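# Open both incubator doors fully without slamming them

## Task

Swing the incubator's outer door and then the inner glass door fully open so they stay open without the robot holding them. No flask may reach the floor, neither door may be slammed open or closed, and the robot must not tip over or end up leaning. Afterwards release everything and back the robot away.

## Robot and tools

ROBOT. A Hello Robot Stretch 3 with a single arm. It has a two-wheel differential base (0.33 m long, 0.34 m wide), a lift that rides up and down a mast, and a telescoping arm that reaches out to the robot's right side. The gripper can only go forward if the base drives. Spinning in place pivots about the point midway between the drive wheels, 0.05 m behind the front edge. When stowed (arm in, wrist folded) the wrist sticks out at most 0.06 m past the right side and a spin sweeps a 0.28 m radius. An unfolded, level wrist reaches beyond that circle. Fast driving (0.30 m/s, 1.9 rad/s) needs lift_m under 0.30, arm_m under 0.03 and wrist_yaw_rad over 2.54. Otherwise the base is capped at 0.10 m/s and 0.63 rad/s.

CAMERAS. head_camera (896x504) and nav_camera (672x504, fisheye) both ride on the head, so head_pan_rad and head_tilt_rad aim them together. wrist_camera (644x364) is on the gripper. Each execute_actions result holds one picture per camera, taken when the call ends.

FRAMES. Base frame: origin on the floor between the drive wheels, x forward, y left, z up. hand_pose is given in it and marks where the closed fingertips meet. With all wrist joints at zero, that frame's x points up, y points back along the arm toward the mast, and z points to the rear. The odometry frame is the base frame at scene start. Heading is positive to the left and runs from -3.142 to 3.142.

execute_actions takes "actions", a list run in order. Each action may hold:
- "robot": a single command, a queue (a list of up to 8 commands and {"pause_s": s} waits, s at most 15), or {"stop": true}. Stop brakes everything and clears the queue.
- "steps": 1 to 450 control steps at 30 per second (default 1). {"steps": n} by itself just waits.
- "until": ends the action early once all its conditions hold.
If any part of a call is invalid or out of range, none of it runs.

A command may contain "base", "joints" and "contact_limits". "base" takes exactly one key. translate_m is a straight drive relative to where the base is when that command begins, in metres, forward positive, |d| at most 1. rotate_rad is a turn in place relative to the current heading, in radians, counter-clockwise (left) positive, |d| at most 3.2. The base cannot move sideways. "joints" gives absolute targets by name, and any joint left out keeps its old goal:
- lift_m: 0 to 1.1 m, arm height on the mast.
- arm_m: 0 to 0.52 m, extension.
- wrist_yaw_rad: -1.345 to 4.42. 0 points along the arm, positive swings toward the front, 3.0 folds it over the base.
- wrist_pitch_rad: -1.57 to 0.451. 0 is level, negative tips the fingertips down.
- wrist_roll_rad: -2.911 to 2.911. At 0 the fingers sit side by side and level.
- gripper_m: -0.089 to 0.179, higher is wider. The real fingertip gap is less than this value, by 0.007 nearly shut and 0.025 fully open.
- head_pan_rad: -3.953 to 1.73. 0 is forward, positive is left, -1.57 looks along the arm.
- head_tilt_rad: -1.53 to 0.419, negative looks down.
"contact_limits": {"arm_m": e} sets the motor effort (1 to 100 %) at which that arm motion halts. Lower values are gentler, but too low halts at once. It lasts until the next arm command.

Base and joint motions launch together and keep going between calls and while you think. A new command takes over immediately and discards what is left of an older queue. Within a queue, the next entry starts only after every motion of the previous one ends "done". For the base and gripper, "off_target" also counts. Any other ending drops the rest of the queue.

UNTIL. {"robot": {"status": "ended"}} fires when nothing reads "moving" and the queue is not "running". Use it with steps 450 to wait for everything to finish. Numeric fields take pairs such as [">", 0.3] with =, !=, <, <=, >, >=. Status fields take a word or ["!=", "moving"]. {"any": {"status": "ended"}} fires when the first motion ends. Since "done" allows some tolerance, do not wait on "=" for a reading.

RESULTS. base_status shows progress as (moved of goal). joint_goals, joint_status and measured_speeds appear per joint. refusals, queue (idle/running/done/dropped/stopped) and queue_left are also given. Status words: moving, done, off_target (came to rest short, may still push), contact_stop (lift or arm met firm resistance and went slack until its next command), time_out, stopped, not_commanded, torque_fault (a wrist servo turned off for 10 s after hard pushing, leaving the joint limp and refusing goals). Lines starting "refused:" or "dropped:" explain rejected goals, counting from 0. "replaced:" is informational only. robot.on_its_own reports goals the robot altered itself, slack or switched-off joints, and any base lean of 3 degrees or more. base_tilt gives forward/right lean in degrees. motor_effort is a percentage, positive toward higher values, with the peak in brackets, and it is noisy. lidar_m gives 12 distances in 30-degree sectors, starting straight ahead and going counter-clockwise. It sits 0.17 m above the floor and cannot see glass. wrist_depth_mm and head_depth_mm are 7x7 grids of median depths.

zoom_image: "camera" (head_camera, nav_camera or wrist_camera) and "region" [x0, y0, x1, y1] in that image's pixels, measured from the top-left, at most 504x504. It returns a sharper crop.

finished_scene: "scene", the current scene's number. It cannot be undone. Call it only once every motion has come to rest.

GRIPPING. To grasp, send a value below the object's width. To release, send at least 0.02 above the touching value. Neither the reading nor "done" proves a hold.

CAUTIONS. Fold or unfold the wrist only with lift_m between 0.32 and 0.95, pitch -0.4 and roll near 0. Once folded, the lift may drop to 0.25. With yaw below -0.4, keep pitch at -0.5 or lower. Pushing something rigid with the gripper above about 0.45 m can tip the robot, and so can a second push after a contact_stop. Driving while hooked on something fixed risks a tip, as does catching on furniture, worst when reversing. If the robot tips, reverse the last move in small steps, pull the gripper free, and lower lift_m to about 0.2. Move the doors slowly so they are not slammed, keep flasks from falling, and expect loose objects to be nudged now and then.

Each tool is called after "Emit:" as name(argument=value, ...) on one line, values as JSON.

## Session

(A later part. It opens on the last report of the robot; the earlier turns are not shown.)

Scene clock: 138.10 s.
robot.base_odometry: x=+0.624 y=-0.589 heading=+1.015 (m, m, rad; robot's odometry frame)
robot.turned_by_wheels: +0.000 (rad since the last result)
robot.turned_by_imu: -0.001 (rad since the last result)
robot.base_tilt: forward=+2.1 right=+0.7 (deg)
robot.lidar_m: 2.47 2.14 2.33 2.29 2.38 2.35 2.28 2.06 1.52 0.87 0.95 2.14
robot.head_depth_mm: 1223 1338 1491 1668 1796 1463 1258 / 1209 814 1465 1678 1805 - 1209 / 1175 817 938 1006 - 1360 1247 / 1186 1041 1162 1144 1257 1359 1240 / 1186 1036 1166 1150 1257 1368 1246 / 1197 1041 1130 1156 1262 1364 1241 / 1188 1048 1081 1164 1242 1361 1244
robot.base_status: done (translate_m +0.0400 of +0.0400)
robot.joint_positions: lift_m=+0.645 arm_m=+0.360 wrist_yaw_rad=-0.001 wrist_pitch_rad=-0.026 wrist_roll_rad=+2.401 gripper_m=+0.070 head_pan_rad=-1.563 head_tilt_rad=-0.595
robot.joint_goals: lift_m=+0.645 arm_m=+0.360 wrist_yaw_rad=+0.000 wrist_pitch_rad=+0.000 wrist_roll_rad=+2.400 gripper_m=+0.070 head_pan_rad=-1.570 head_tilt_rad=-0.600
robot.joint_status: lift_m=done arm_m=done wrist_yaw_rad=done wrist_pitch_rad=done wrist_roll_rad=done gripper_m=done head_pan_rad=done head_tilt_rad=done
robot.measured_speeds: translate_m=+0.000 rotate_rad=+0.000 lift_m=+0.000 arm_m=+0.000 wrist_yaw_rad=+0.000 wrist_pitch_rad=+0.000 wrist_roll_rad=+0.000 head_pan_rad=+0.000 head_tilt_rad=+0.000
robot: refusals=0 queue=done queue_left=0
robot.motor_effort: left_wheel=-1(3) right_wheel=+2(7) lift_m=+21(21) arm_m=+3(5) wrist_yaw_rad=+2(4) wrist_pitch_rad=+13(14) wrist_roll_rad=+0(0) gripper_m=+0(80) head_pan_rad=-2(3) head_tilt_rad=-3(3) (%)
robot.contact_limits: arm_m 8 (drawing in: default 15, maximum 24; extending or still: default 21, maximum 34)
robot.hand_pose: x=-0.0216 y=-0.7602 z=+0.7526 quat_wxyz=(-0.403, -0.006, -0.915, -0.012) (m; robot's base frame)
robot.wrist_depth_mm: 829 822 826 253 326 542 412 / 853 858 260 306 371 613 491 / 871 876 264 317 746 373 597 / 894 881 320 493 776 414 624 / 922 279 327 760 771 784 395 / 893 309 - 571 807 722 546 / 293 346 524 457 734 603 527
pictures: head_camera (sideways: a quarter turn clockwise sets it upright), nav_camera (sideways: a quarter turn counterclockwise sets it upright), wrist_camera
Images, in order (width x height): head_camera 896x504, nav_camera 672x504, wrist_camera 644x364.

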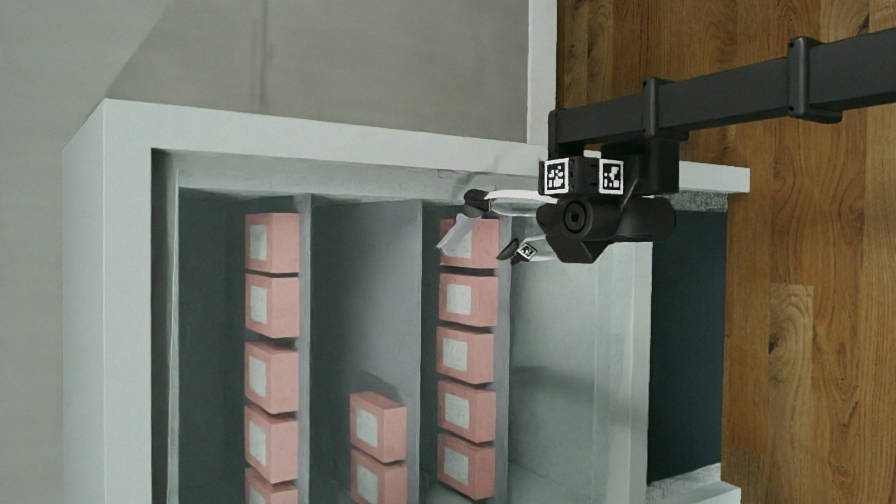

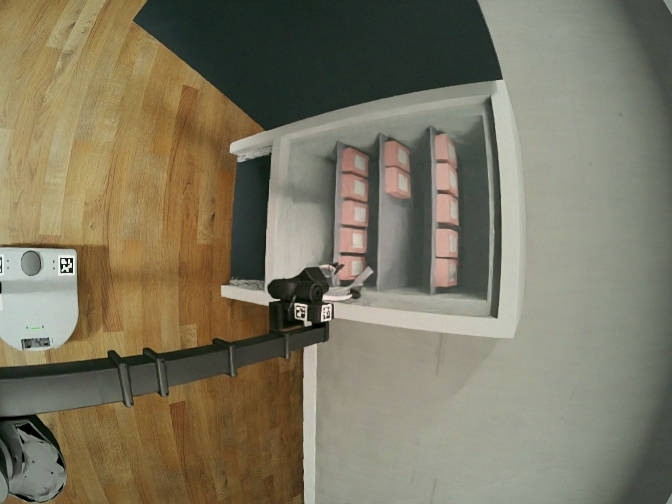

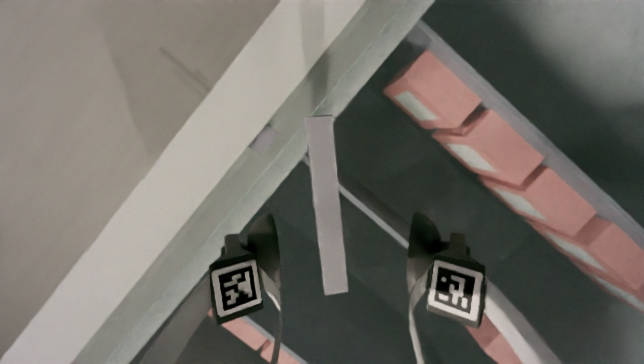

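Emit:
execute_actions(actions=[{"robot":[{"base":{"translate_m":-0.03},"joints":{"arm_m":0.44}}],"steps":200,"until":{"robot":{"status":"ended"}}},{"robot":{"joints":{"arm_m":0.52},"contact_limits":{"arm_m":9}},"steps":200,"until":{"robot":{"status":"ended"}}},{"robot":{"joints":{"gripper_m":-0.04}},"steps":50}])

Scene clock: 142.90 s.
robot.base_odometry: x=+0.608 y=-0.615 heading=+1.016 (m, m, rad; robot's odometry frame)
robot.turned_by_wheels: +0.000 (rad since the last result)
robot.turned_by_imu: +0.000 (rad since the last result)
robot.base_tilt: forward=+2.1 right=+0.8 (deg)
robot.lidar_m: 2.50 2.16 2.33 2.29 2.38 2.32 2.25 2.06 1.52 0.87 0.96 2.12
robot.head_depth_mm: 1216 1337 1482 1668 1776 1473 1267 / 1226 1331 1488 1681 1806 - 1232 / 1176 806 894 979 1206 1368 1242 / 1173 1035 1159 1145 1237 1374 1248 / 1177 1040 1158 1151 1252 1360 1245 / 1191 1040 1160 1165 1257 1365 1248 / 1189 1045 1076 1157 1257 1376 1251
robot.base_status: done (translate_m -0.0300 of -0.0300)
robot.joint_positions: lift_m=+0.645 arm_m=+0.488 wrist_yaw_rad=+0.012 wrist_pitch_rad=-0.040 wrist_roll_rad=+2.395 gripper_m=-0.039 head_pan_rad=-1.563 head_tilt_rad=-0.595
robot.joint_goals: lift_m=+0.645 arm_m=+0.488 wrist_yaw_rad=+0.000 wrist_pitch_rad=+0.000 wrist_roll_rad=+2.400 gripper_m=-0.040 head_pan_rad=-1.570 head_tilt_rad=-0.600
robot.joint_status: lift_m=done arm_m=contact_stop wrist_yaw_rad=done wrist_pitch_rad=done wrist_roll_rad=done gripper_m=done head_pan_rad=done head_tilt_rad=done
robot.measured_speeds: translate_m=+0.000 rotate_rad=+0.000 lift_m=+0.000 arm_m=+0.000 wrist_yaw_rad=+0.000 wrist_pitch_rad=+0.000 wrist_roll_rad=+0.000 head_pan_rad=+0.000 head_tilt_rad=+0.000
robot: refusals=0 queue=done queue_left=0
robot.on_its_own: arm_m is slack since a contact_stop, until your next command for it (your +0.520 is given up)
robot.motor_effort: left_wheel=+3(5) right_wheel=-9(19) lift_m=+21(21) arm_m=+1(9) wrist_yaw_rad=-11(14) wrist_pitch_rad=+20(27) wrist_roll_rad=+3(4) gripper_m=-24(100) head_pan_rad=-3(2) head_tilt_rad=-2(2) (%)
robot.contact_limits: arm_m 9 (drawing in: default 15, maximum 24; extending or still: default 21, maximum 34)
robot.hand_pose: x=-0.0182 y=-0.8885 z=+0.7492 quat_wxyz=(-0.400, -0.003, -0.916, -0.021) (m; robot's base frame)
robot.wrist_depth_mm: 683 703 131 131 179 224 400 / 709 707 133 136 185 241 399 / 721 137 136 185 614 265 249 / 737 139 140 189 646 379 255 / 142 143 194 154 657 668 308 / 145 147 200 157 - 685 589 / 149 202 338 410 696 508 544
pictures: head_camera (sideways: a quarter turn clockwise sets it upright), nav_camera (sideways: a quarter turn counterclockwise sets it upright), wrist_camera
Images, in order (width x height): head_camera 896x504, nav_camera 672x504, wrist_camera 644x364.

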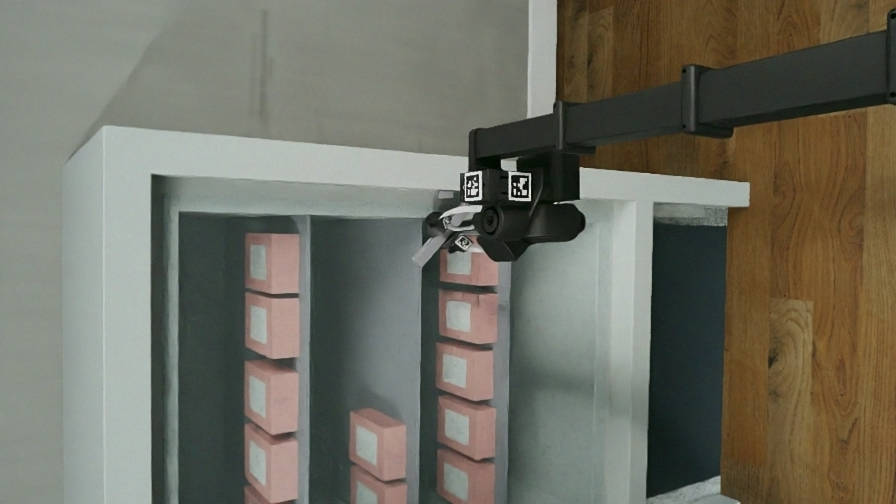

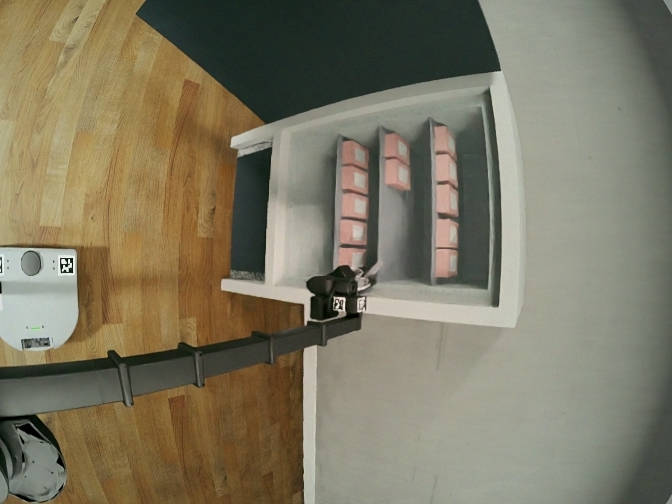

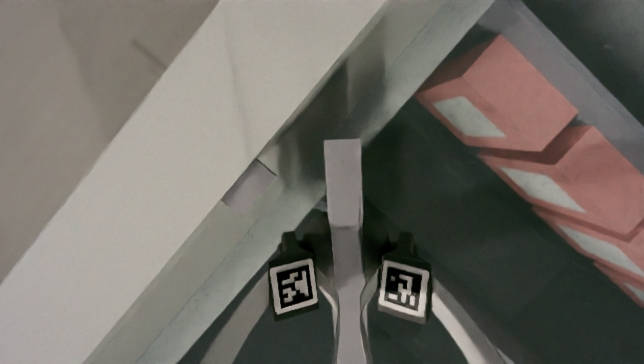

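Emit:
execute_actions(actions=[{"robot":[{"joints":{"arm_m":0.39},"base":{"translate_m":0.012},"contact_limits":{"arm_m":20}},{"joints":{"arm_m":0.30,"wrist_yaw_rad":-0.25},"base":{"translate_m":0.09},"contact_limits":{"arm_m":20}}],"steps":300,"until":{"robot":{"status":"ended"}}}])

Scene clock: 148.17 s.
robot.base_odometry: x=+0.662 y=-0.528 heading=+1.015 (m, m, rad; robot's odometry frame)
robot.turned_by_wheels: +0.000 (rad since the last result)
robot.turned_by_imu: -0.001 (rad since the last result)
robot.base_tilt: forward=+2.2 right=+0.7 (deg)
robot.lidar_m: 2.40 2.07 2.34 2.28 2.38 2.43 2.36 2.06 1.52 0.89 0.96 2.13
robot.head_depth_mm: 1208 1308 1486 1678 1789 1464 1266 / 1174 810 895 999 1630 - 1245 / 1175 1040 1038 1105 1279 - 1249 / 1183 1038 1155 1148 1286 1372 1246 / 1187 1039 1159 1158 1263 1370 1237 / 1189 1045 1076 1155 1256 1366 1247 / 1200 1042 1047 1120 1209 1368 1243
robot.base_status: done (translate_m +0.0900 of +0.0900)
robot.joint_positions: lift_m=+0.645 arm_m=+0.300 wrist_yaw_rad=-0.249 wrist_pitch_rad=-0.028 wrist_roll_rad=+2.404 gripper_m=-0.031 head_pan_rad=-1.563 head_tilt_rad=-0.595
robot.joint_goals: lift_m=+0.645 arm_m=+0.300 wrist_yaw_rad=-0.250 wrist_pitch_rad=+0.000 wrist_roll_rad=+2.400 gripper_m=-0.031 head_pan_rad=-1.570 head_tilt_rad=-0.600
robot.joint_status: lift_m=done arm_m=done wrist_yaw_rad=done wrist_pitch_rad=done wrist_roll_rad=done gripper_m=done head_pan_rad=done head_tilt_rad=done
robot.measured_speeds: translate_m=+0.000 rotate_rad=+0.000 lift_m=+0.000 arm_m=+0.000 wrist_yaw_rad=+0.000 wrist_pitch_rad=+0.000 wrist_roll_rad=+0.000 head_pan_rad=+0.000 head_tilt_rad=+0.000
robot: refusals=0 queue=done queue_left=0
robot.on_its_own: gripper_m is held at -0.031, not at your -0.040, by its stall guard, which is not easing now
robot.motor_effort: left_wheel=-1(26) right_wheel=+1(75) lift_m=+22(22) arm_m=-2(4) wrist_yaw_rad=-1(96) wrist_pitch_rad=+14(38) wrist_roll_rad=-2(3) gripper_m=-14(27) head_pan_rad=-3(2) head_tilt_rad=-3(3) (%)
robot.contact_limits: arm_m 20 (drawing in: default 15, maximum 24; extending or still: default 21, maximum 34)
robot.hand_pose: x=-0.0842 y=-0.6929 z=+0.7523 quat_wxyz=(-0.403, -0.119, -0.907, +0.037) (m; robot's base frame)
robot.wrist_depth_mm: - - - - 343 503 419 / - - - 353 389 667 482 / - - - 356 480 424 594 / - - 369 399 817 415 686 / - - 372 418 808 769 407 / - - 421 - 797 762 673 / - 393 533 475 691 534 616
pictures: head_camera (sideways: a quarter turn clockwise sets it upright), nav_camera (sideways: a quarter turn counterclockwise sets it upright), wrist_camera
Images, in order (width x height): head_camera 896x504, nav_camera 672x504, wrist_camera 644x364.

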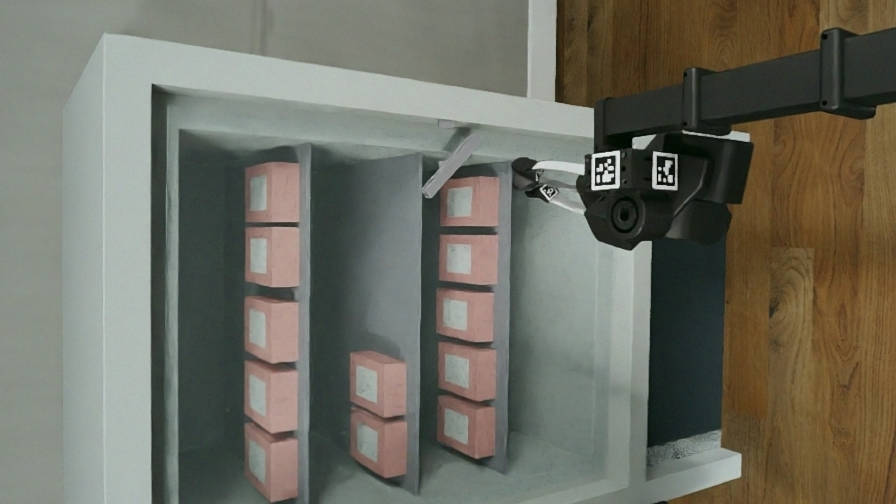

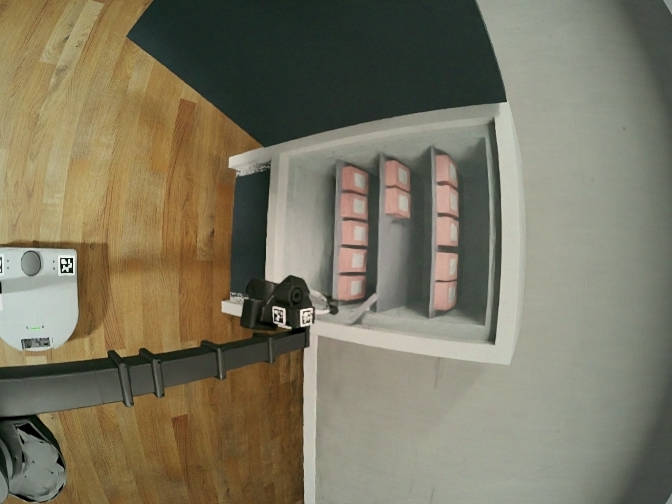

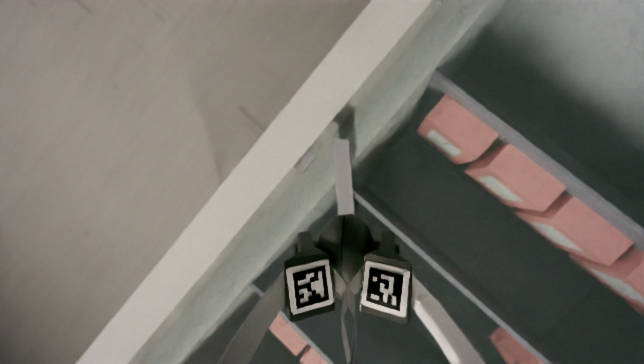

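Emit:
execute_actions(actions=[{"robot":[{"base":{"translate_m":-0.10},"joints":{"wrist_yaw_rad":0,"gripper_m":0.07,"arm_m":0.3}},{"joints":{"arm_m":0.43}}],"steps":250,"until":{"robot":{"status":"ended"}}}])

Scene clock: 153.07 s.
robot.base_odometry: x=+0.610 y=-0.613 heading=+1.015 (m, m, rad; robot's odometry frame)
robot.turned_by_wheels: +0.000 (rad since the last result)
robot.turned_by_imu: -0.001 (rad since the last result)
robot.base_tilt: forward=+2.1 right=+0.8 (deg)
robot.lidar_m: 2.49 2.16 2.32 2.28 2.38 2.32 2.25 2.05 1.52 0.87 0.96 2.12
robot.head_depth_mm: 1225 1339 1490 1683 1788 1460 1268 / 1224 1330 1495 1679 1806 1505 1214 / 1178 806 893 992 - 1366 1239 / 1180 1041 1161 1144 1243 1370 1243 / 1189 1039 1165 1152 1261 1359 1247 / 1187 1041 1156 1168 1265 1368 1236 / 1195 1045 1078 1160 1262 1375 1243
robot.base_status: done (translate_m -0.1000 of -0.1000)
robot.joint_positions: lift_m=+0.645 arm_m=+0.430 wrist_yaw_rad=-0.001 wrist_pitch_rad=-0.027 wrist_roll_rad=+2.404 gripper_m=+0.070 head_pan_rad=-1.563 head_tilt_rad=-0.595
robot.joint_goals: lift_m=+0.645 arm_m=+0.430 wrist_yaw_rad=+0.000 wrist_pitch_rad=+0.000 wrist_roll_rad=+2.400 gripper_m=+0.070 head_pan_rad=-1.570 head_tilt_rad=-0.600
robot.joint_status: lift_m=done arm_m=done wrist_yaw_rad=done wrist_pitch_rad=done wrist_roll_rad=done gripper_m=done head_pan_rad=done head_tilt_rad=done
robot.measured_speeds: translate_m=+0.000 rotate_rad=+0.000 lift_m=+0.000 arm_m=+0.000 wrist_yaw_rad=+0.000 wrist_pitch_rad=+0.000 wrist_roll_rad=+0.000 head_pan_rad=+0.000 head_tilt_rad=+0.000
robot: refusals=0 queue=done queue_left=0
robot.motor_effort: left_wheel=-1(4) right_wheel=+2(3) lift_m=+21(20) arm_m=+2(2) wrist_yaw_rad=+1(2) wrist_pitch_rad=+13(14) wrist_roll_rad=-2(2) gripper_m=+1(80) head_pan_rad=-2(2) head_tilt_rad=-3(2) (%)
robot.hand_pose: x=-0.0215 y=-0.8302 z=+0.7525 quat_wxyz=(-0.404, -0.006, -0.914, -0.012) (m; robot's base frame)
robot.wrist_depth_mm: 759 768 761 187 234 480 416 / 767 783 192 192 241 293 489 / 799 799 196 243 675 304 499 / 822 809 199 248 708 412 311 / 856 205 209 691 733 713 335 / 864 209 - 533 745 746 592 / 218 217 342 434 729 676 552
pictures: head_camera (sideways: a quarter turn clockwise sets it upright), nav_camera (sideways: a quarter turn counterclockwise sets it upright), wrist_camera
Images, in order (width x height): head_camera 896x504, nav_camera 672x504, wrist_camera 644x364.

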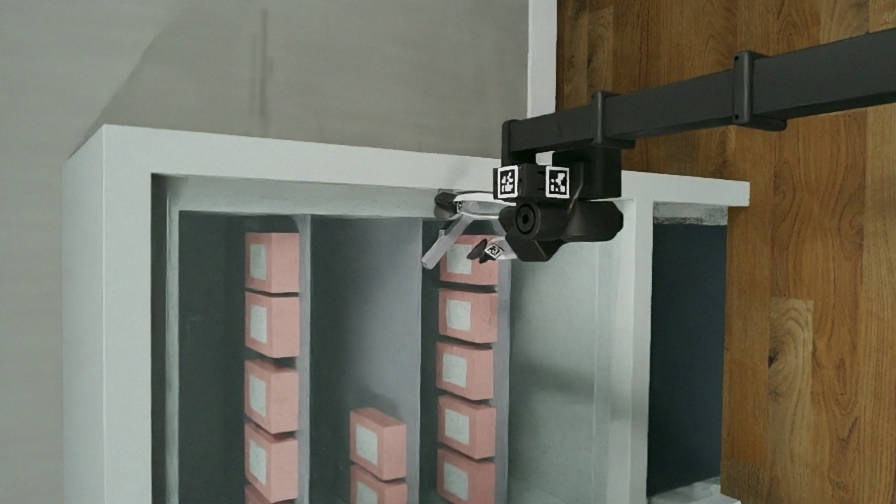

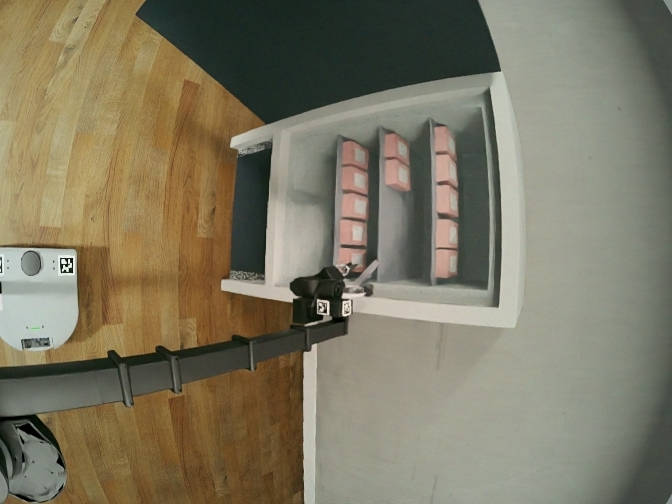

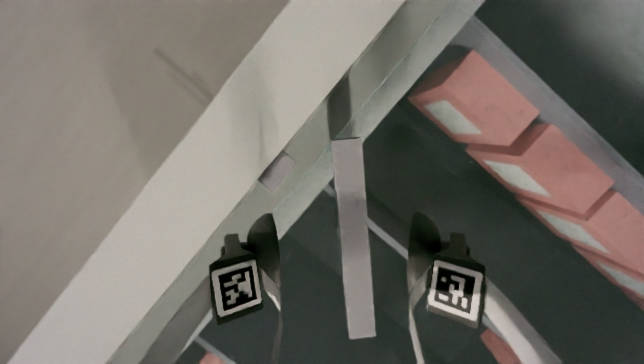

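Emit:
execute_actions(actions=[{"robot":{"joints":{"gripper_m":0.05}},"steps":30},{"robot":{"joints":{"arm_m":0.52},"contact_limits":{"arm_m":10}},"steps":200,"until":{"robot":{"status":"ended"}}},{"robot":{"joints":{"gripper_m":0.0}},"steps":40},{"robot":{"joints":{"wrist_roll_rad":2.9}},"steps":60,"until":{"robot":{"status":"ended"}}},{"robot":{"joints":{"gripper_m":-0.04}},"steps":30},{"robot":[{"joints":{"arm_m":0.40},"base":{"translate_m":0.012},"contact_limits":{"arm_m":20}}],"steps":300,"until":{"robot":{"status":"ended"}}}])

Scene clock: 160.53 s.
robot.base_odometry: x=+0.616 y=-0.603 heading=+1.016 (m, m, rad; robot's odometry frame)
robot.turned_by_wheels: +0.000 (rad since the last result)
robot.turned_by_imu: -0.001 (rad since the last result)
robot.base_tilt: forward=+2.1 right=+0.8 (deg)
robot.lidar_m: 2.49 2.15 2.33 2.28 2.38 2.33 2.27 2.06 1.52 0.87 0.96 2.13
robot.head_depth_mm: 1220 1343 1493 1681 1798 1470 1267 / 1206 1327 1491 1679 1806 1506 1221 / 1178 801 904 1000 - 1364 1241 / 1180 1038 1160 1147 1256 1362 1245 / 1186 1039 1161 1151 1258 1366 1242 / 1189 1037 1134 1163 1252 1354 1245 / 1192 1046 1078 1160 1260 1375 1240
robot.base_status: done (translate_m +0.0120 of +0.0120)
robot.joint_positions: lift_m=+0.645 arm_m=+0.400 wrist_yaw_rad=+0.014 wrist_pitch_rad=-0.045 wrist_roll_rad=+2.884 gripper_m=-0.030 head_pan_rad=-1.563 head_tilt_rad=-0.595
robot.joint_goals: lift_m=+0.645 arm_m=+0.400 wrist_yaw_rad=+0.000 wrist_pitch_rad=+0.000 wrist_roll_rad=+2.900 gripper_m=-0.031 head_pan_rad=-1.570 head_tilt_rad=-0.600
robot.joint_status: lift_m=done arm_m=done wrist_yaw_rad=done wrist_pitch_rad=done wrist_roll_rad=done gripper_m=done head_pan_rad=done head_tilt_rad=done
robot.measured_speeds: translate_m=+0.000 rotate_rad=+0.000 lift_m=+0.000 arm_m=+0.000 wrist_yaw_rad=+0.000 wrist_pitch_rad=+0.000 wrist_roll_rad=+0.000 head_pan_rad=+0.000 head_tilt_rad=+0.000
robot: refusals=0 queue=done queue_left=0
robot.on_its_own: gripper_m is held at -0.031, not at your -0.040, by its stall guard, which is still easing; wrist_yaw_rad is at rest, and its effort (-15) is outside its rest range (-12 to +12)
robot.motor_effort: left_wheel=+3(6) right_wheel=-12(14) lift_m=+21(21) arm_m=-2(9) wrist_yaw_rad=-15(14) wrist_pitch_rad=+22(24) wrist_roll_rad=+6(9) gripper_m=-18(98) head_pan_rad=-2(3) head_tilt_rad=-2(3) (%)
robot.contact_limits: arm_m 20 (drawing in: default 15, maximum 24; extending or still: default 21, maximum 34)
robot.hand_pose: x=-0.0175 y=-0.8002 z=+0.7479 quat_wxyz=(-0.610, -0.008, -0.792, -0.022) (m; robot's base frame)
robot.wrist_depth_mm: 781 794 219 270 323 594 584 / 804 797 224 327 344 330 340 / 827 828 228 278 723 733 384 / 830 843 232 283 736 746 628 / 856 846 246 156 738 482 534 / 851 851 258 160 - 729 372 / 878 246 295 363 448 540 529
pictures: head_camera (sideways: a quarter turn clockwise sets it upright), nav_camera (sideways: a quarter turn counterclockwise sets it upright), wrist_camera
replaced: robot.arm_m: its motion had ended contact_stop
Images, in order (width x height): head_camera 896x504, nav_camera 672x504, wrist_camera 644x364.

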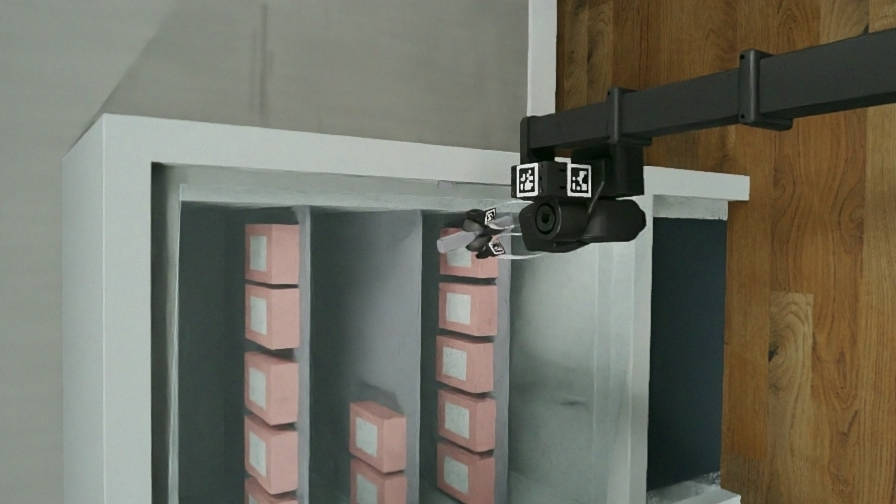

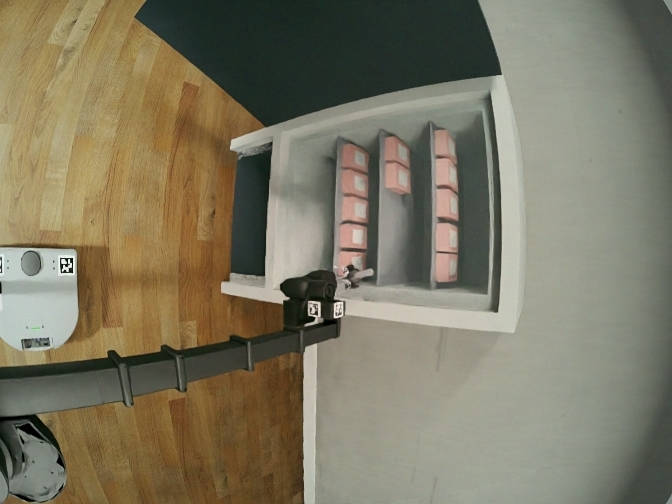

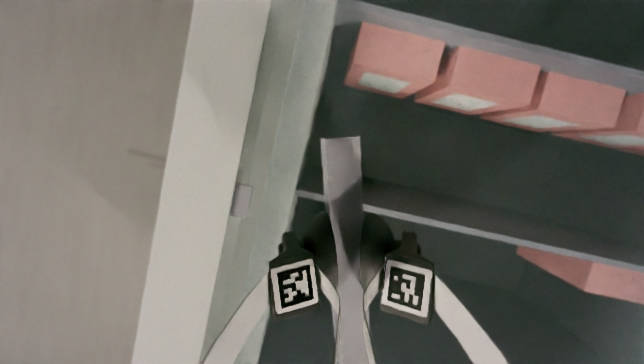

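Emit:
execute_actions(actions=[{"robot":[{"joints":{"arm_m":0.32},"base":{"translate_m":0.055},"contact_limits":{"arm_m":20}}],"steps":300,"until":{"robot":{"status":"ended"}}},{"robot":[{"joints":{"arm_m":0.25},"base":{"translate_m":0.07},"contact_limits":{"arm_m":20}}],"steps":300,"until":{"robot":{"status":"ended"}}}])

Scene clock: 165.00 s.
robot.base_odometry: x=+0.682 y=-0.497 heading=+1.014 (m, m, rad; robot's odometry frame)
robot.turned_by_wheels: -0.002 (rad since the last result)
robot.turned_by_imu: -0.004 (rad since the last result)
robot.base_tilt: forward=+2.0 right=+0.7 (deg)
robot.lidar_m: 2.36 2.04 2.34 2.28 2.38 2.47 2.39 2.07 0.90 0.89 0.95 2.12
robot.head_depth_mm: 1200 800 1434 1686 1789 1457 1267 / 1178 839 943 1012 1154 - 1218 / 1180 1037 1157 1152 1231 - 1213 / 1185 1034 1161 1154 1250 1349 1245 / 1187 1041 1133 1171 1262 1356 1241 / 1187 1045 1079 1160 1264 1369 1251 / 1196 958 1019 1081 1183 1367 1249
robot.base_status: done (translate_m +0.0699 of +0.0700)
robot.joint_positions: lift_m=+0.645 arm_m=+0.250 wrist_yaw_rad=-0.153 wrist_pitch_rad=-0.056 wrist_roll_rad=+2.894 gripper_m=-0.030 head_pan_rad=-1.563 head_tilt_rad=-0.595
robot.joint_goals: lift_m=+0.645 arm_m=+0.250 wrist_yaw_rad=-0.067 wrist_pitch_rad=+0.000 wrist_roll_rad=+2.900 gripper_m=-0.031 head_pan_rad=-1.570 head_tilt_rad=-0.600
robot.joint_status: lift_m=done arm_m=done wrist_yaw_rad=done wrist_pitch_rad=done wrist_roll_rad=done gripper_m=done head_pan_rad=done head_tilt_rad=done
robot.measured_speeds: translate_m=+0.000 rotate_rad=+0.000 lift_m=+0.000 arm_m=+0.000 wrist_yaw_rad=+0.000 wrist_pitch_rad=+0.000 wrist_roll_rad=+0.000 head_pan_rad=+0.000 head_tilt_rad=+0.000
robot: refusals=0 queue=done queue_left=0
robot.on_its_own: wrist_yaw_rad is held at -0.067, not at your +0.000, by its stall guard, which is still easing; gripper_m is held at -0.031, not at your -0.040, by its stall guard, which is not easing now; right_wheel is at rest, and its effort (+55) is outside its rest range (-18 to +18)
robot.motor_effort: left_wheel=-17(18) right_wheel=+55(55) lift_m=+22(21) arm_m=+1(2) wrist_yaw_rad=+80(80) wrist_pitch_rad=+28(28) wrist_roll_rad=+1(7) gripper_m=-27(27) head_pan_rad=-3(3) head_tilt_rad=-3(2) (%)
robot.contact_limits: arm_m 20 (drawing in: default 15, maximum 24; extending or still: default 21, maximum 34)
robot.hand_pose: x=-0.0600 y=-0.6465 z=+0.7451 quat_wxyz=(-0.614, -0.078, -0.785, +0.025) (m; robot's base frame)
robot.wrist_depth_mm: - - - 454 726 647 566 / - - 419 477 479 801 681 / - - 429 594 859 495 441 / - - 447 456 861 817 653 / - - 425 158 870 545 539 / - - 424 165 726 775 516 / - - 479 528 499 539 526
pictures: head_camera (sideways: a quarter turn clockwise sets it upright), nav_camera (sideways: a quarter turn counterclockwise sets it upright), wrist_camera
Images, in order (width x height): head_camera 896x504, nav_camera 672x504, wrist_camera 644x364.

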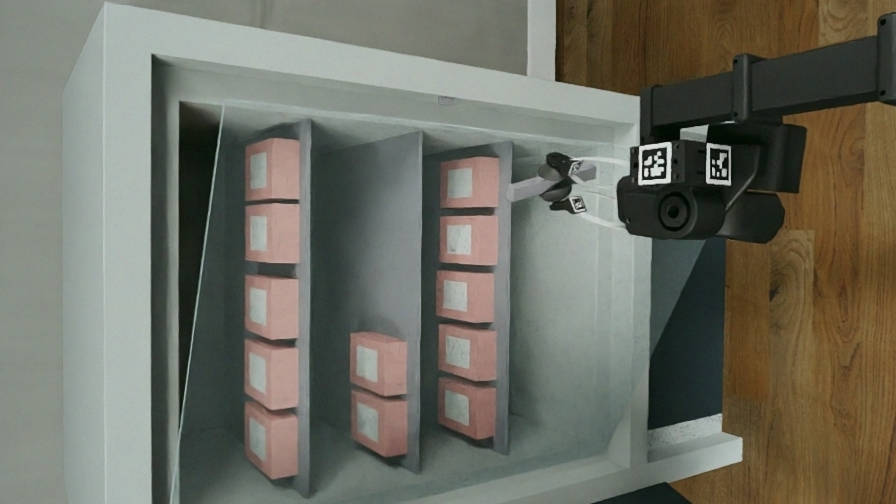

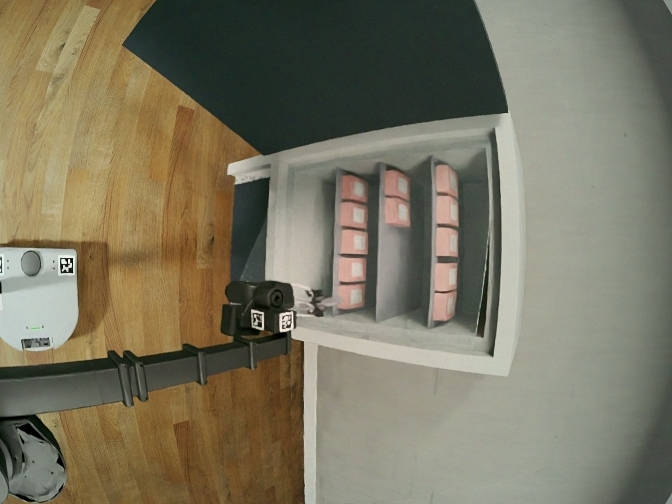

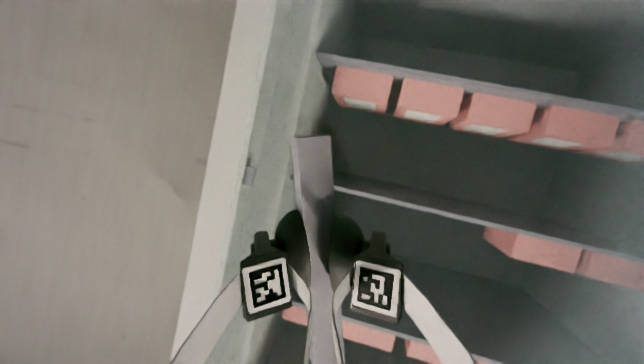

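Emit:
execute_actions(actions=[{"robot":[{"joints":{"arm_m":0.17,"wrist_yaw_rad":-0.2},"contact_limits":{"arm_m":20}}],"steps":300,"until":{"robot":{"status":"ended"}}},{"robot":[{"joints":{"arm_m":0.10},"base":{"translate_m":0.05},"contact_limits":{"arm_m":20}}],"steps":300,"until":{"robot":{"status":"ended"}}}])

Scene clock: 168.63 s.
robot.base_odometry: x=+0.708 y=-0.454 heading=+1.015 (m, m, rad; robot's odometry frame)
robot.turned_by_wheels: +0.002 (rad since the last result)
robot.turned_by_imu: +0.002 (rad since the last result)
robot.base_tilt: forward=+2.1 right=+0.7 (deg)
robot.lidar_m: 2.31 1.99 2.33 2.28 2.37 2.52 2.44 2.06 0.91 0.92 0.95 2.13
robot.head_depth_mm: 1183 808 887 1004 1687 1455 1272 / 1177 938 1015 1087 1178 1335 1302 / 1181 1035 1159 1156 1248 1395 - / 1182 1035 1162 1159 1262 1366 1245 / 1192 1039 1073 1151 1259 1359 1245 / 1195 1041 1074 1153 1238 1359 1247 / 1194 866 957 1033 1116 1366 1249
robot.base_status: done (translate_m +0.0500 of +0.0500)
robot.joint_positions: lift_m=+0.645 arm_m=+0.100 wrist_yaw_rad=-0.199 wrist_pitch_rad=-0.027 wrist_roll_rad=+2.894 gripper_m=-0.031 head_pan_rad=-1.563 head_tilt_rad=-0.595
robot.joint_goals: lift_m=+0.645 arm_m=+0.100 wrist_yaw_rad=-0.200 wrist_pitch_rad=+0.000 wrist_roll_rad=+2.900 gripper_m=-0.031 head_pan_rad=-1.570 head_tilt_rad=-0.600
robot.joint_status: lift_m=done arm_m=done wrist_yaw_rad=done wrist_pitch_rad=done wrist_roll_rad=done gripper_m=done head_pan_rad=done head_tilt_rad=done
robot.measured_speeds: translate_m=+0.000 rotate_rad=+0.000 lift_m=+0.000 arm_m=+0.000 wrist_yaw_rad=+0.000 wrist_pitch_rad=+0.000 wrist_roll_rad=+0.000 head_pan_rad=+0.000 head_tilt_rad=+0.000
robot: refusals=0 queue=done queue_left=0
robot.on_its_own: gripper_m is held at -0.031, not at your -0.040, by its stall guard, which is not easing now
robot.motor_effort: left_wheel=-1(17) right_wheel=+1(54) lift_m=+21(21) arm_m=-2(3) wrist_yaw_rad=-1(80) wrist_pitch_rad=+14(28) wrist_roll_rad=+1(2) gripper_m=-14(28) head_pan_rad=-2(2) head_tilt_rad=-3(2) (%)
robot.contact_limits: arm_m 20 (drawing in: default 15, maximum 24; extending or still: default 21, maximum 34)
robot.hand_pose: x=-0.0716 y=-0.4958 z=+0.7524 quat_wxyz=(-0.612, -0.087, -0.785, +0.050) (m; robot's base frame)
robot.wrist_depth_mm: - - - 581 787 710 599 / - - - 623 943 909 681 / - - - 758 988 616 558 / - - - 748 973 887 614 / - - 627 706 - 779 569 / - - 647 - 679 702 546 / - - 657 726 748 683 536
pictures: head_camera (sideways: a quarter turn clockwise sets it upright), nav_camera (sideways: a quarter turn counterclockwise sets it upright), wrist_camera
Images, in order (width x height): head_camera 896x504, nav_camera 672x504, wrist_camera 644x364.

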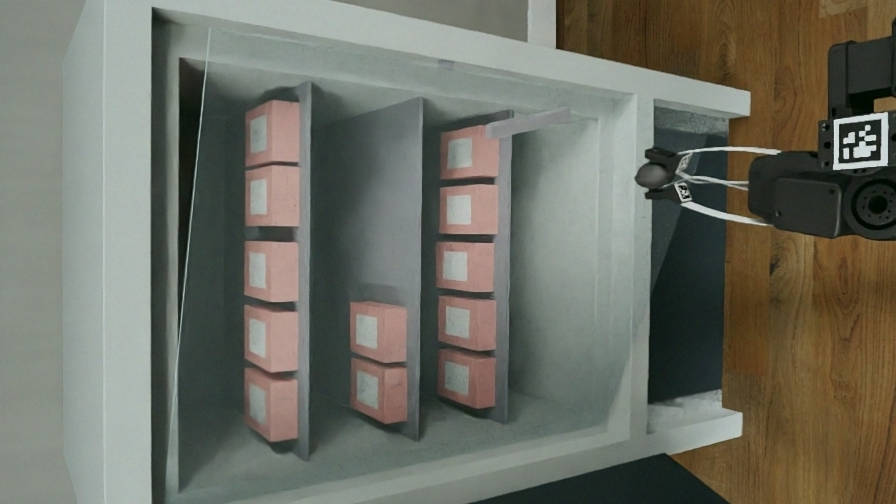

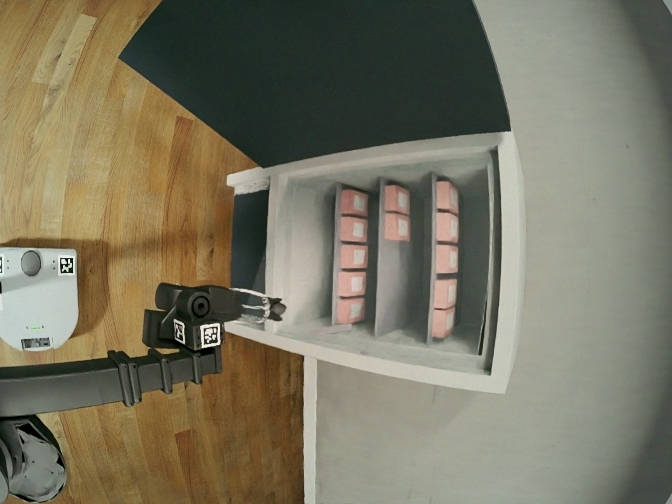

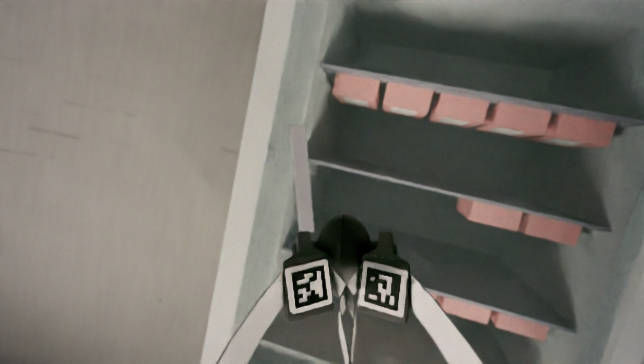

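Emit:
execute_actions(actions=[{"robot":[{"base":{"translate_m":-0.24},"joints":{"wrist_yaw_rad":0.1,"wrist_roll_rad":0.0}},{"joints":{"arm_m":0.40}}],"steps":300,"until":{"robot":{"status":"ended"}}}])

Scene clock: 176.30 s.
robot.base_odometry: x=+0.582 y=-0.658 heading=+1.015 (m, m, rad; robot's odometry frame)
robot.turned_by_wheels: +0.000 (rad since the last result)
robot.turned_by_imu: -0.001 (rad since the last result)
robot.base_tilt: forward=+2.1 right=+0.7 (deg)
robot.lidar_m: 2.55 2.22 2.34 2.28 2.38 2.27 2.20 2.05 1.52 0.87 0.95 2.12
robot.head_depth_mm: 1209 1344 1493 1670 1778 1476 1273 / 1224 1351 1495 1683 1797 1504 1213 / 1193 813 1449 1633 - 1428 1243 / 1186 829 953 1052 1235 1368 1246 / 1185 1039 1160 1149 1241 1367 1242 / 1187 1039 1168 1163 1260 1364 1245 / 1190 1047 1078 1157 1250 1373 1243
robot.base_status: done (translate_m -0.2400 of -0.2400)
robot.joint_positions: lift_m=+0.645 arm_m=+0.400 wrist_yaw_rad=+0.099 wrist_pitch_rad=-0.026 wrist_roll_rad=+0.004 gripper_m=-0.031 head_pan_rad=-1.563 head_tilt_rad=-0.595
robot.joint_goals: lift_m=+0.645 arm_m=+0.400 wrist_yaw_rad=+0.100 wrist_pitch_rad=+0.000 wrist_roll_rad=+0.000 gripper_m=-0.031 head_pan_rad=-1.570 head_tilt_rad=-0.600
robot.joint_status: lift_m=done arm_m=done wrist_yaw_rad=done wrist_pitch_rad=done wrist_roll_rad=done gripper_m=done head_pan_rad=done head_tilt_rad=done
robot.measured_speeds: translate_m=+0.000 rotate_rad=+0.000 lift_m=+0.000 arm_m=+0.000 wrist_yaw_rad=+0.000 wrist_pitch_rad=+0.000 wrist_roll_rad=+0.000 head_pan_rad=+0.000 head_tilt_rad=+0.000
robot: refusals=0 queue=done queue_left=0
robot.on_its_own: gripper_m is held at -0.031, not at your -0.040, by its stall guard, which is not easing now
robot.motor_effort: left_wheel=-1(5) right_wheel=+2(3) lift_m=+21(22) arm_m=+3(2) wrist_yaw_rad=+1(1) wrist_pitch_rad=+13(14) wrist_roll_rad=-2(0) gripper_m=-13(13) head_pan_rad=-3(3) head_tilt_rad=-2(2) (%)
robot.hand_pose: x=+0.0039 y=-0.7989 z=+0.7528 quat_wxyz=(+0.706, +0.045, -0.707, +0.025) (m; robot's base frame)
robot.wrist_depth_mm: 369 361 372 349 204 719 701 / 564 715 734 674 210 736 716 / 567 778 765 731 217 756 739 / 408 453 487 375 222 778 743 / 578 714 759 758 228 799 779 / 460 444 434 - 232 821 788 / 494 433 400 381 246 860 821
pictures: head_camera (sideways: a quarter turn clockwise sets it upright), nav_camera (sideways: a quarter turn counterclockwise sets it upright), wrist_camera
Images, in order (width x height): head_camera 896x504, nav_camera 672x504, wrist_camera 644x364.

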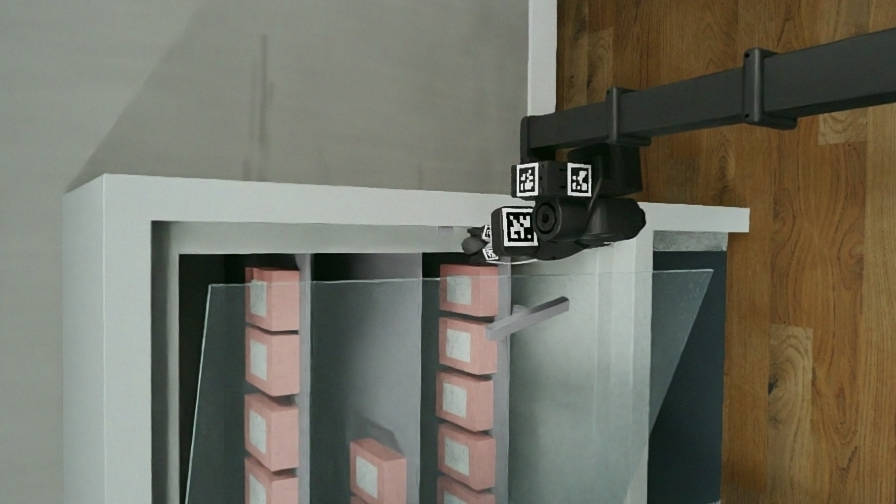

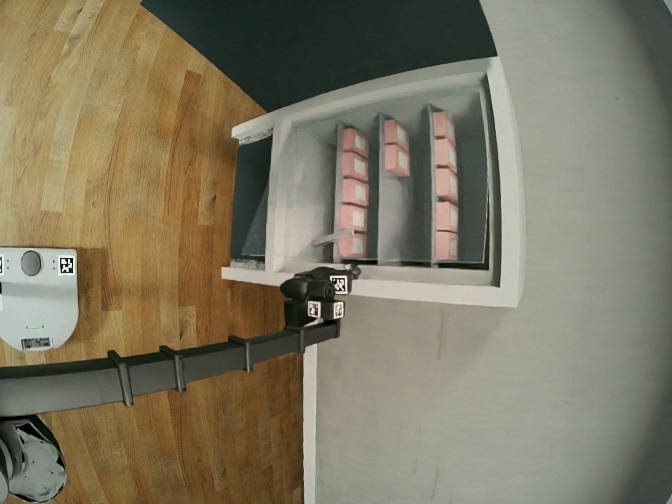

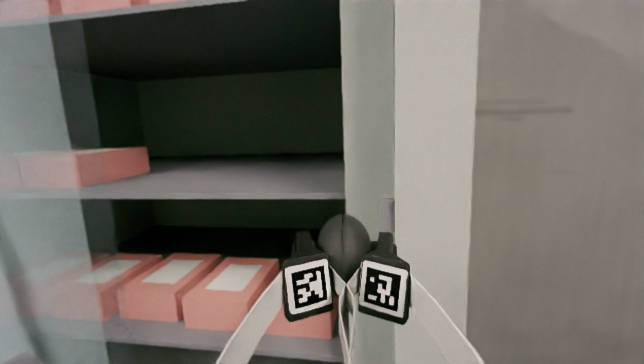

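Emit:
execute_actions(actions=[{"robot":[{"base":{"translate_m":0.35},"joints":{"arm_m":0.36,"wrist_yaw_rad":0.3}},{"base":{"translate_m":0.25},"joints":{"arm_m":0.25,"wrist_yaw_rad":0.5}}],"steps":400,"until":{"robot":{"status":"ended"}}}])

Scene clock: 185.30 s.
robot.base_odometry: x=+0.898 y=-0.148 heading=+1.015 (m, m, rad; robot's odometry frame)
robot.turned_by_wheels: +0.000 (rad since the last result)
robot.turned_by_imu: -0.100 (rad since the last result)
robot.base_tilt: forward=+2.1 right=+0.7 (deg)
robot.lidar_m: 1.97 1.66 2.40 2.25 2.32 2.96 2.79 2.30 0.98 0.87 1.50 1.94
robot.head_depth_mm: 1170 1029 1156 1180 1259 1398 1262 / 1180 1029 1156 1176 1249 - 1225 / 1179 1035 1075 1167 1260 - 1250 / 1180 1033 1078 1158 1280 1375 1250 / 1176 801 865 943 970 1132 1245 / 1199 629 667 712 756 809 878 / 1208 532 547 576 605 642 679
robot.base_status: done (translate_m +0.2500 of +0.2500)
robot.joint_positions: lift_m=+0.645 arm_m=+0.250 wrist_yaw_rad=+0.415 wrist_pitch_rad=-0.032 wrist_roll_rad=+0.002 gripper_m=-0.031 head_pan_rad=-1.563 head_tilt_rad=-0.595
robot.joint_goals: lift_m=+0.645 arm_m=+0.250 wrist_yaw_rad=+0.433 wrist_pitch_rad=+0.000 wrist_roll_rad=+0.000 gripper_m=-0.031 head_pan_rad=-1.570 head_tilt_rad=-0.600
robot.joint_status: lift_m=done arm_m=done wrist_yaw_rad=off_target wrist_pitch_rad=done wrist_roll_rad=done gripper_m=done head_pan_rad=done head_tilt_rad=done
robot.measured_speeds: translate_m=+0.000 rotate_rad=+0.000 lift_m=+0.000 arm_m=+0.000 wrist_yaw_rad=+0.000 wrist_pitch_rad=+0.000 wrist_roll_rad=+0.000 head_pan_rad=+0.000 head_tilt_rad=+0.000
robot: refusals=0 queue=dropped queue_left=0
robot.on_its_own: wrist_yaw_rad is held at +0.433, not at your +0.500, by its stall guard, which is not easing now; gripper_m is held at -0.031, not at your -0.040, by its stall guard, which is not easing now; wrist_yaw_rad is at rest, and its effort (+17) is outside its rest range (-12 to +12)
robot.motor_effort: left_wheel=-5(19) right_wheel=+16(72) lift_m=+20(21) arm_m=+1(2) wrist_yaw_rad=+17(45) wrist_pitch_rad=+16(16) wrist_roll_rad=-1(2) gripper_m=-15(20) head_pan_rad=-2(2) head_tilt_rad=-3(2) (%)
robot.hand_pose: x=+0.0815 y=-0.6286 z=+0.7515 quat_wxyz=(+0.694, +0.157, -0.690, +0.134) (m; robot's base frame)
robot.wrist_depth_mm: 140 160 196 254 357 437 446 / 142 163 199 258 368 753 701 / 143 165 202 265 378 631 450 / 146 167 206 272 388 775 713 / 148 170 210 256 432 665 662 / 149 172 214 - 450 471 435 / 150 173 212 289 432 643 629
pictures: head_camera (sideways: a quarter turn clockwise sets it upright), nav_camera (sideways: a quarter turn counterclockwise sets it upright), wrist_camera
Images, in order (width x height): head_camera 896x504, nav_camera 672x504, wrist_camera 644x364.

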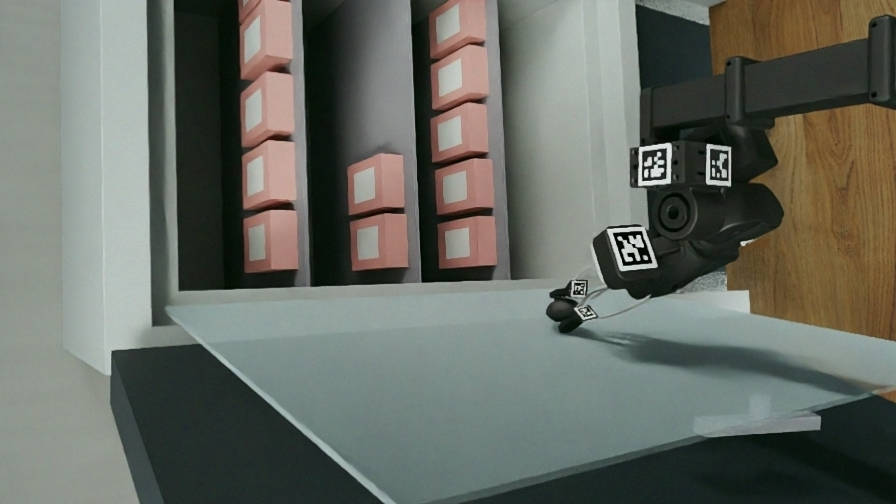

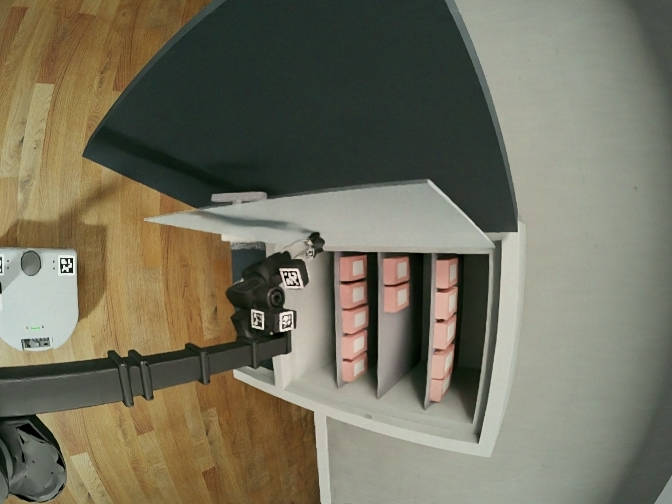

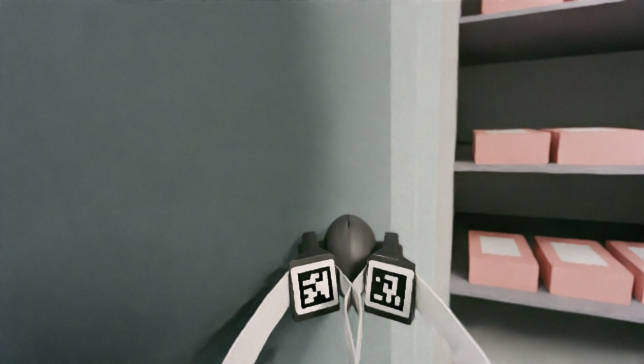

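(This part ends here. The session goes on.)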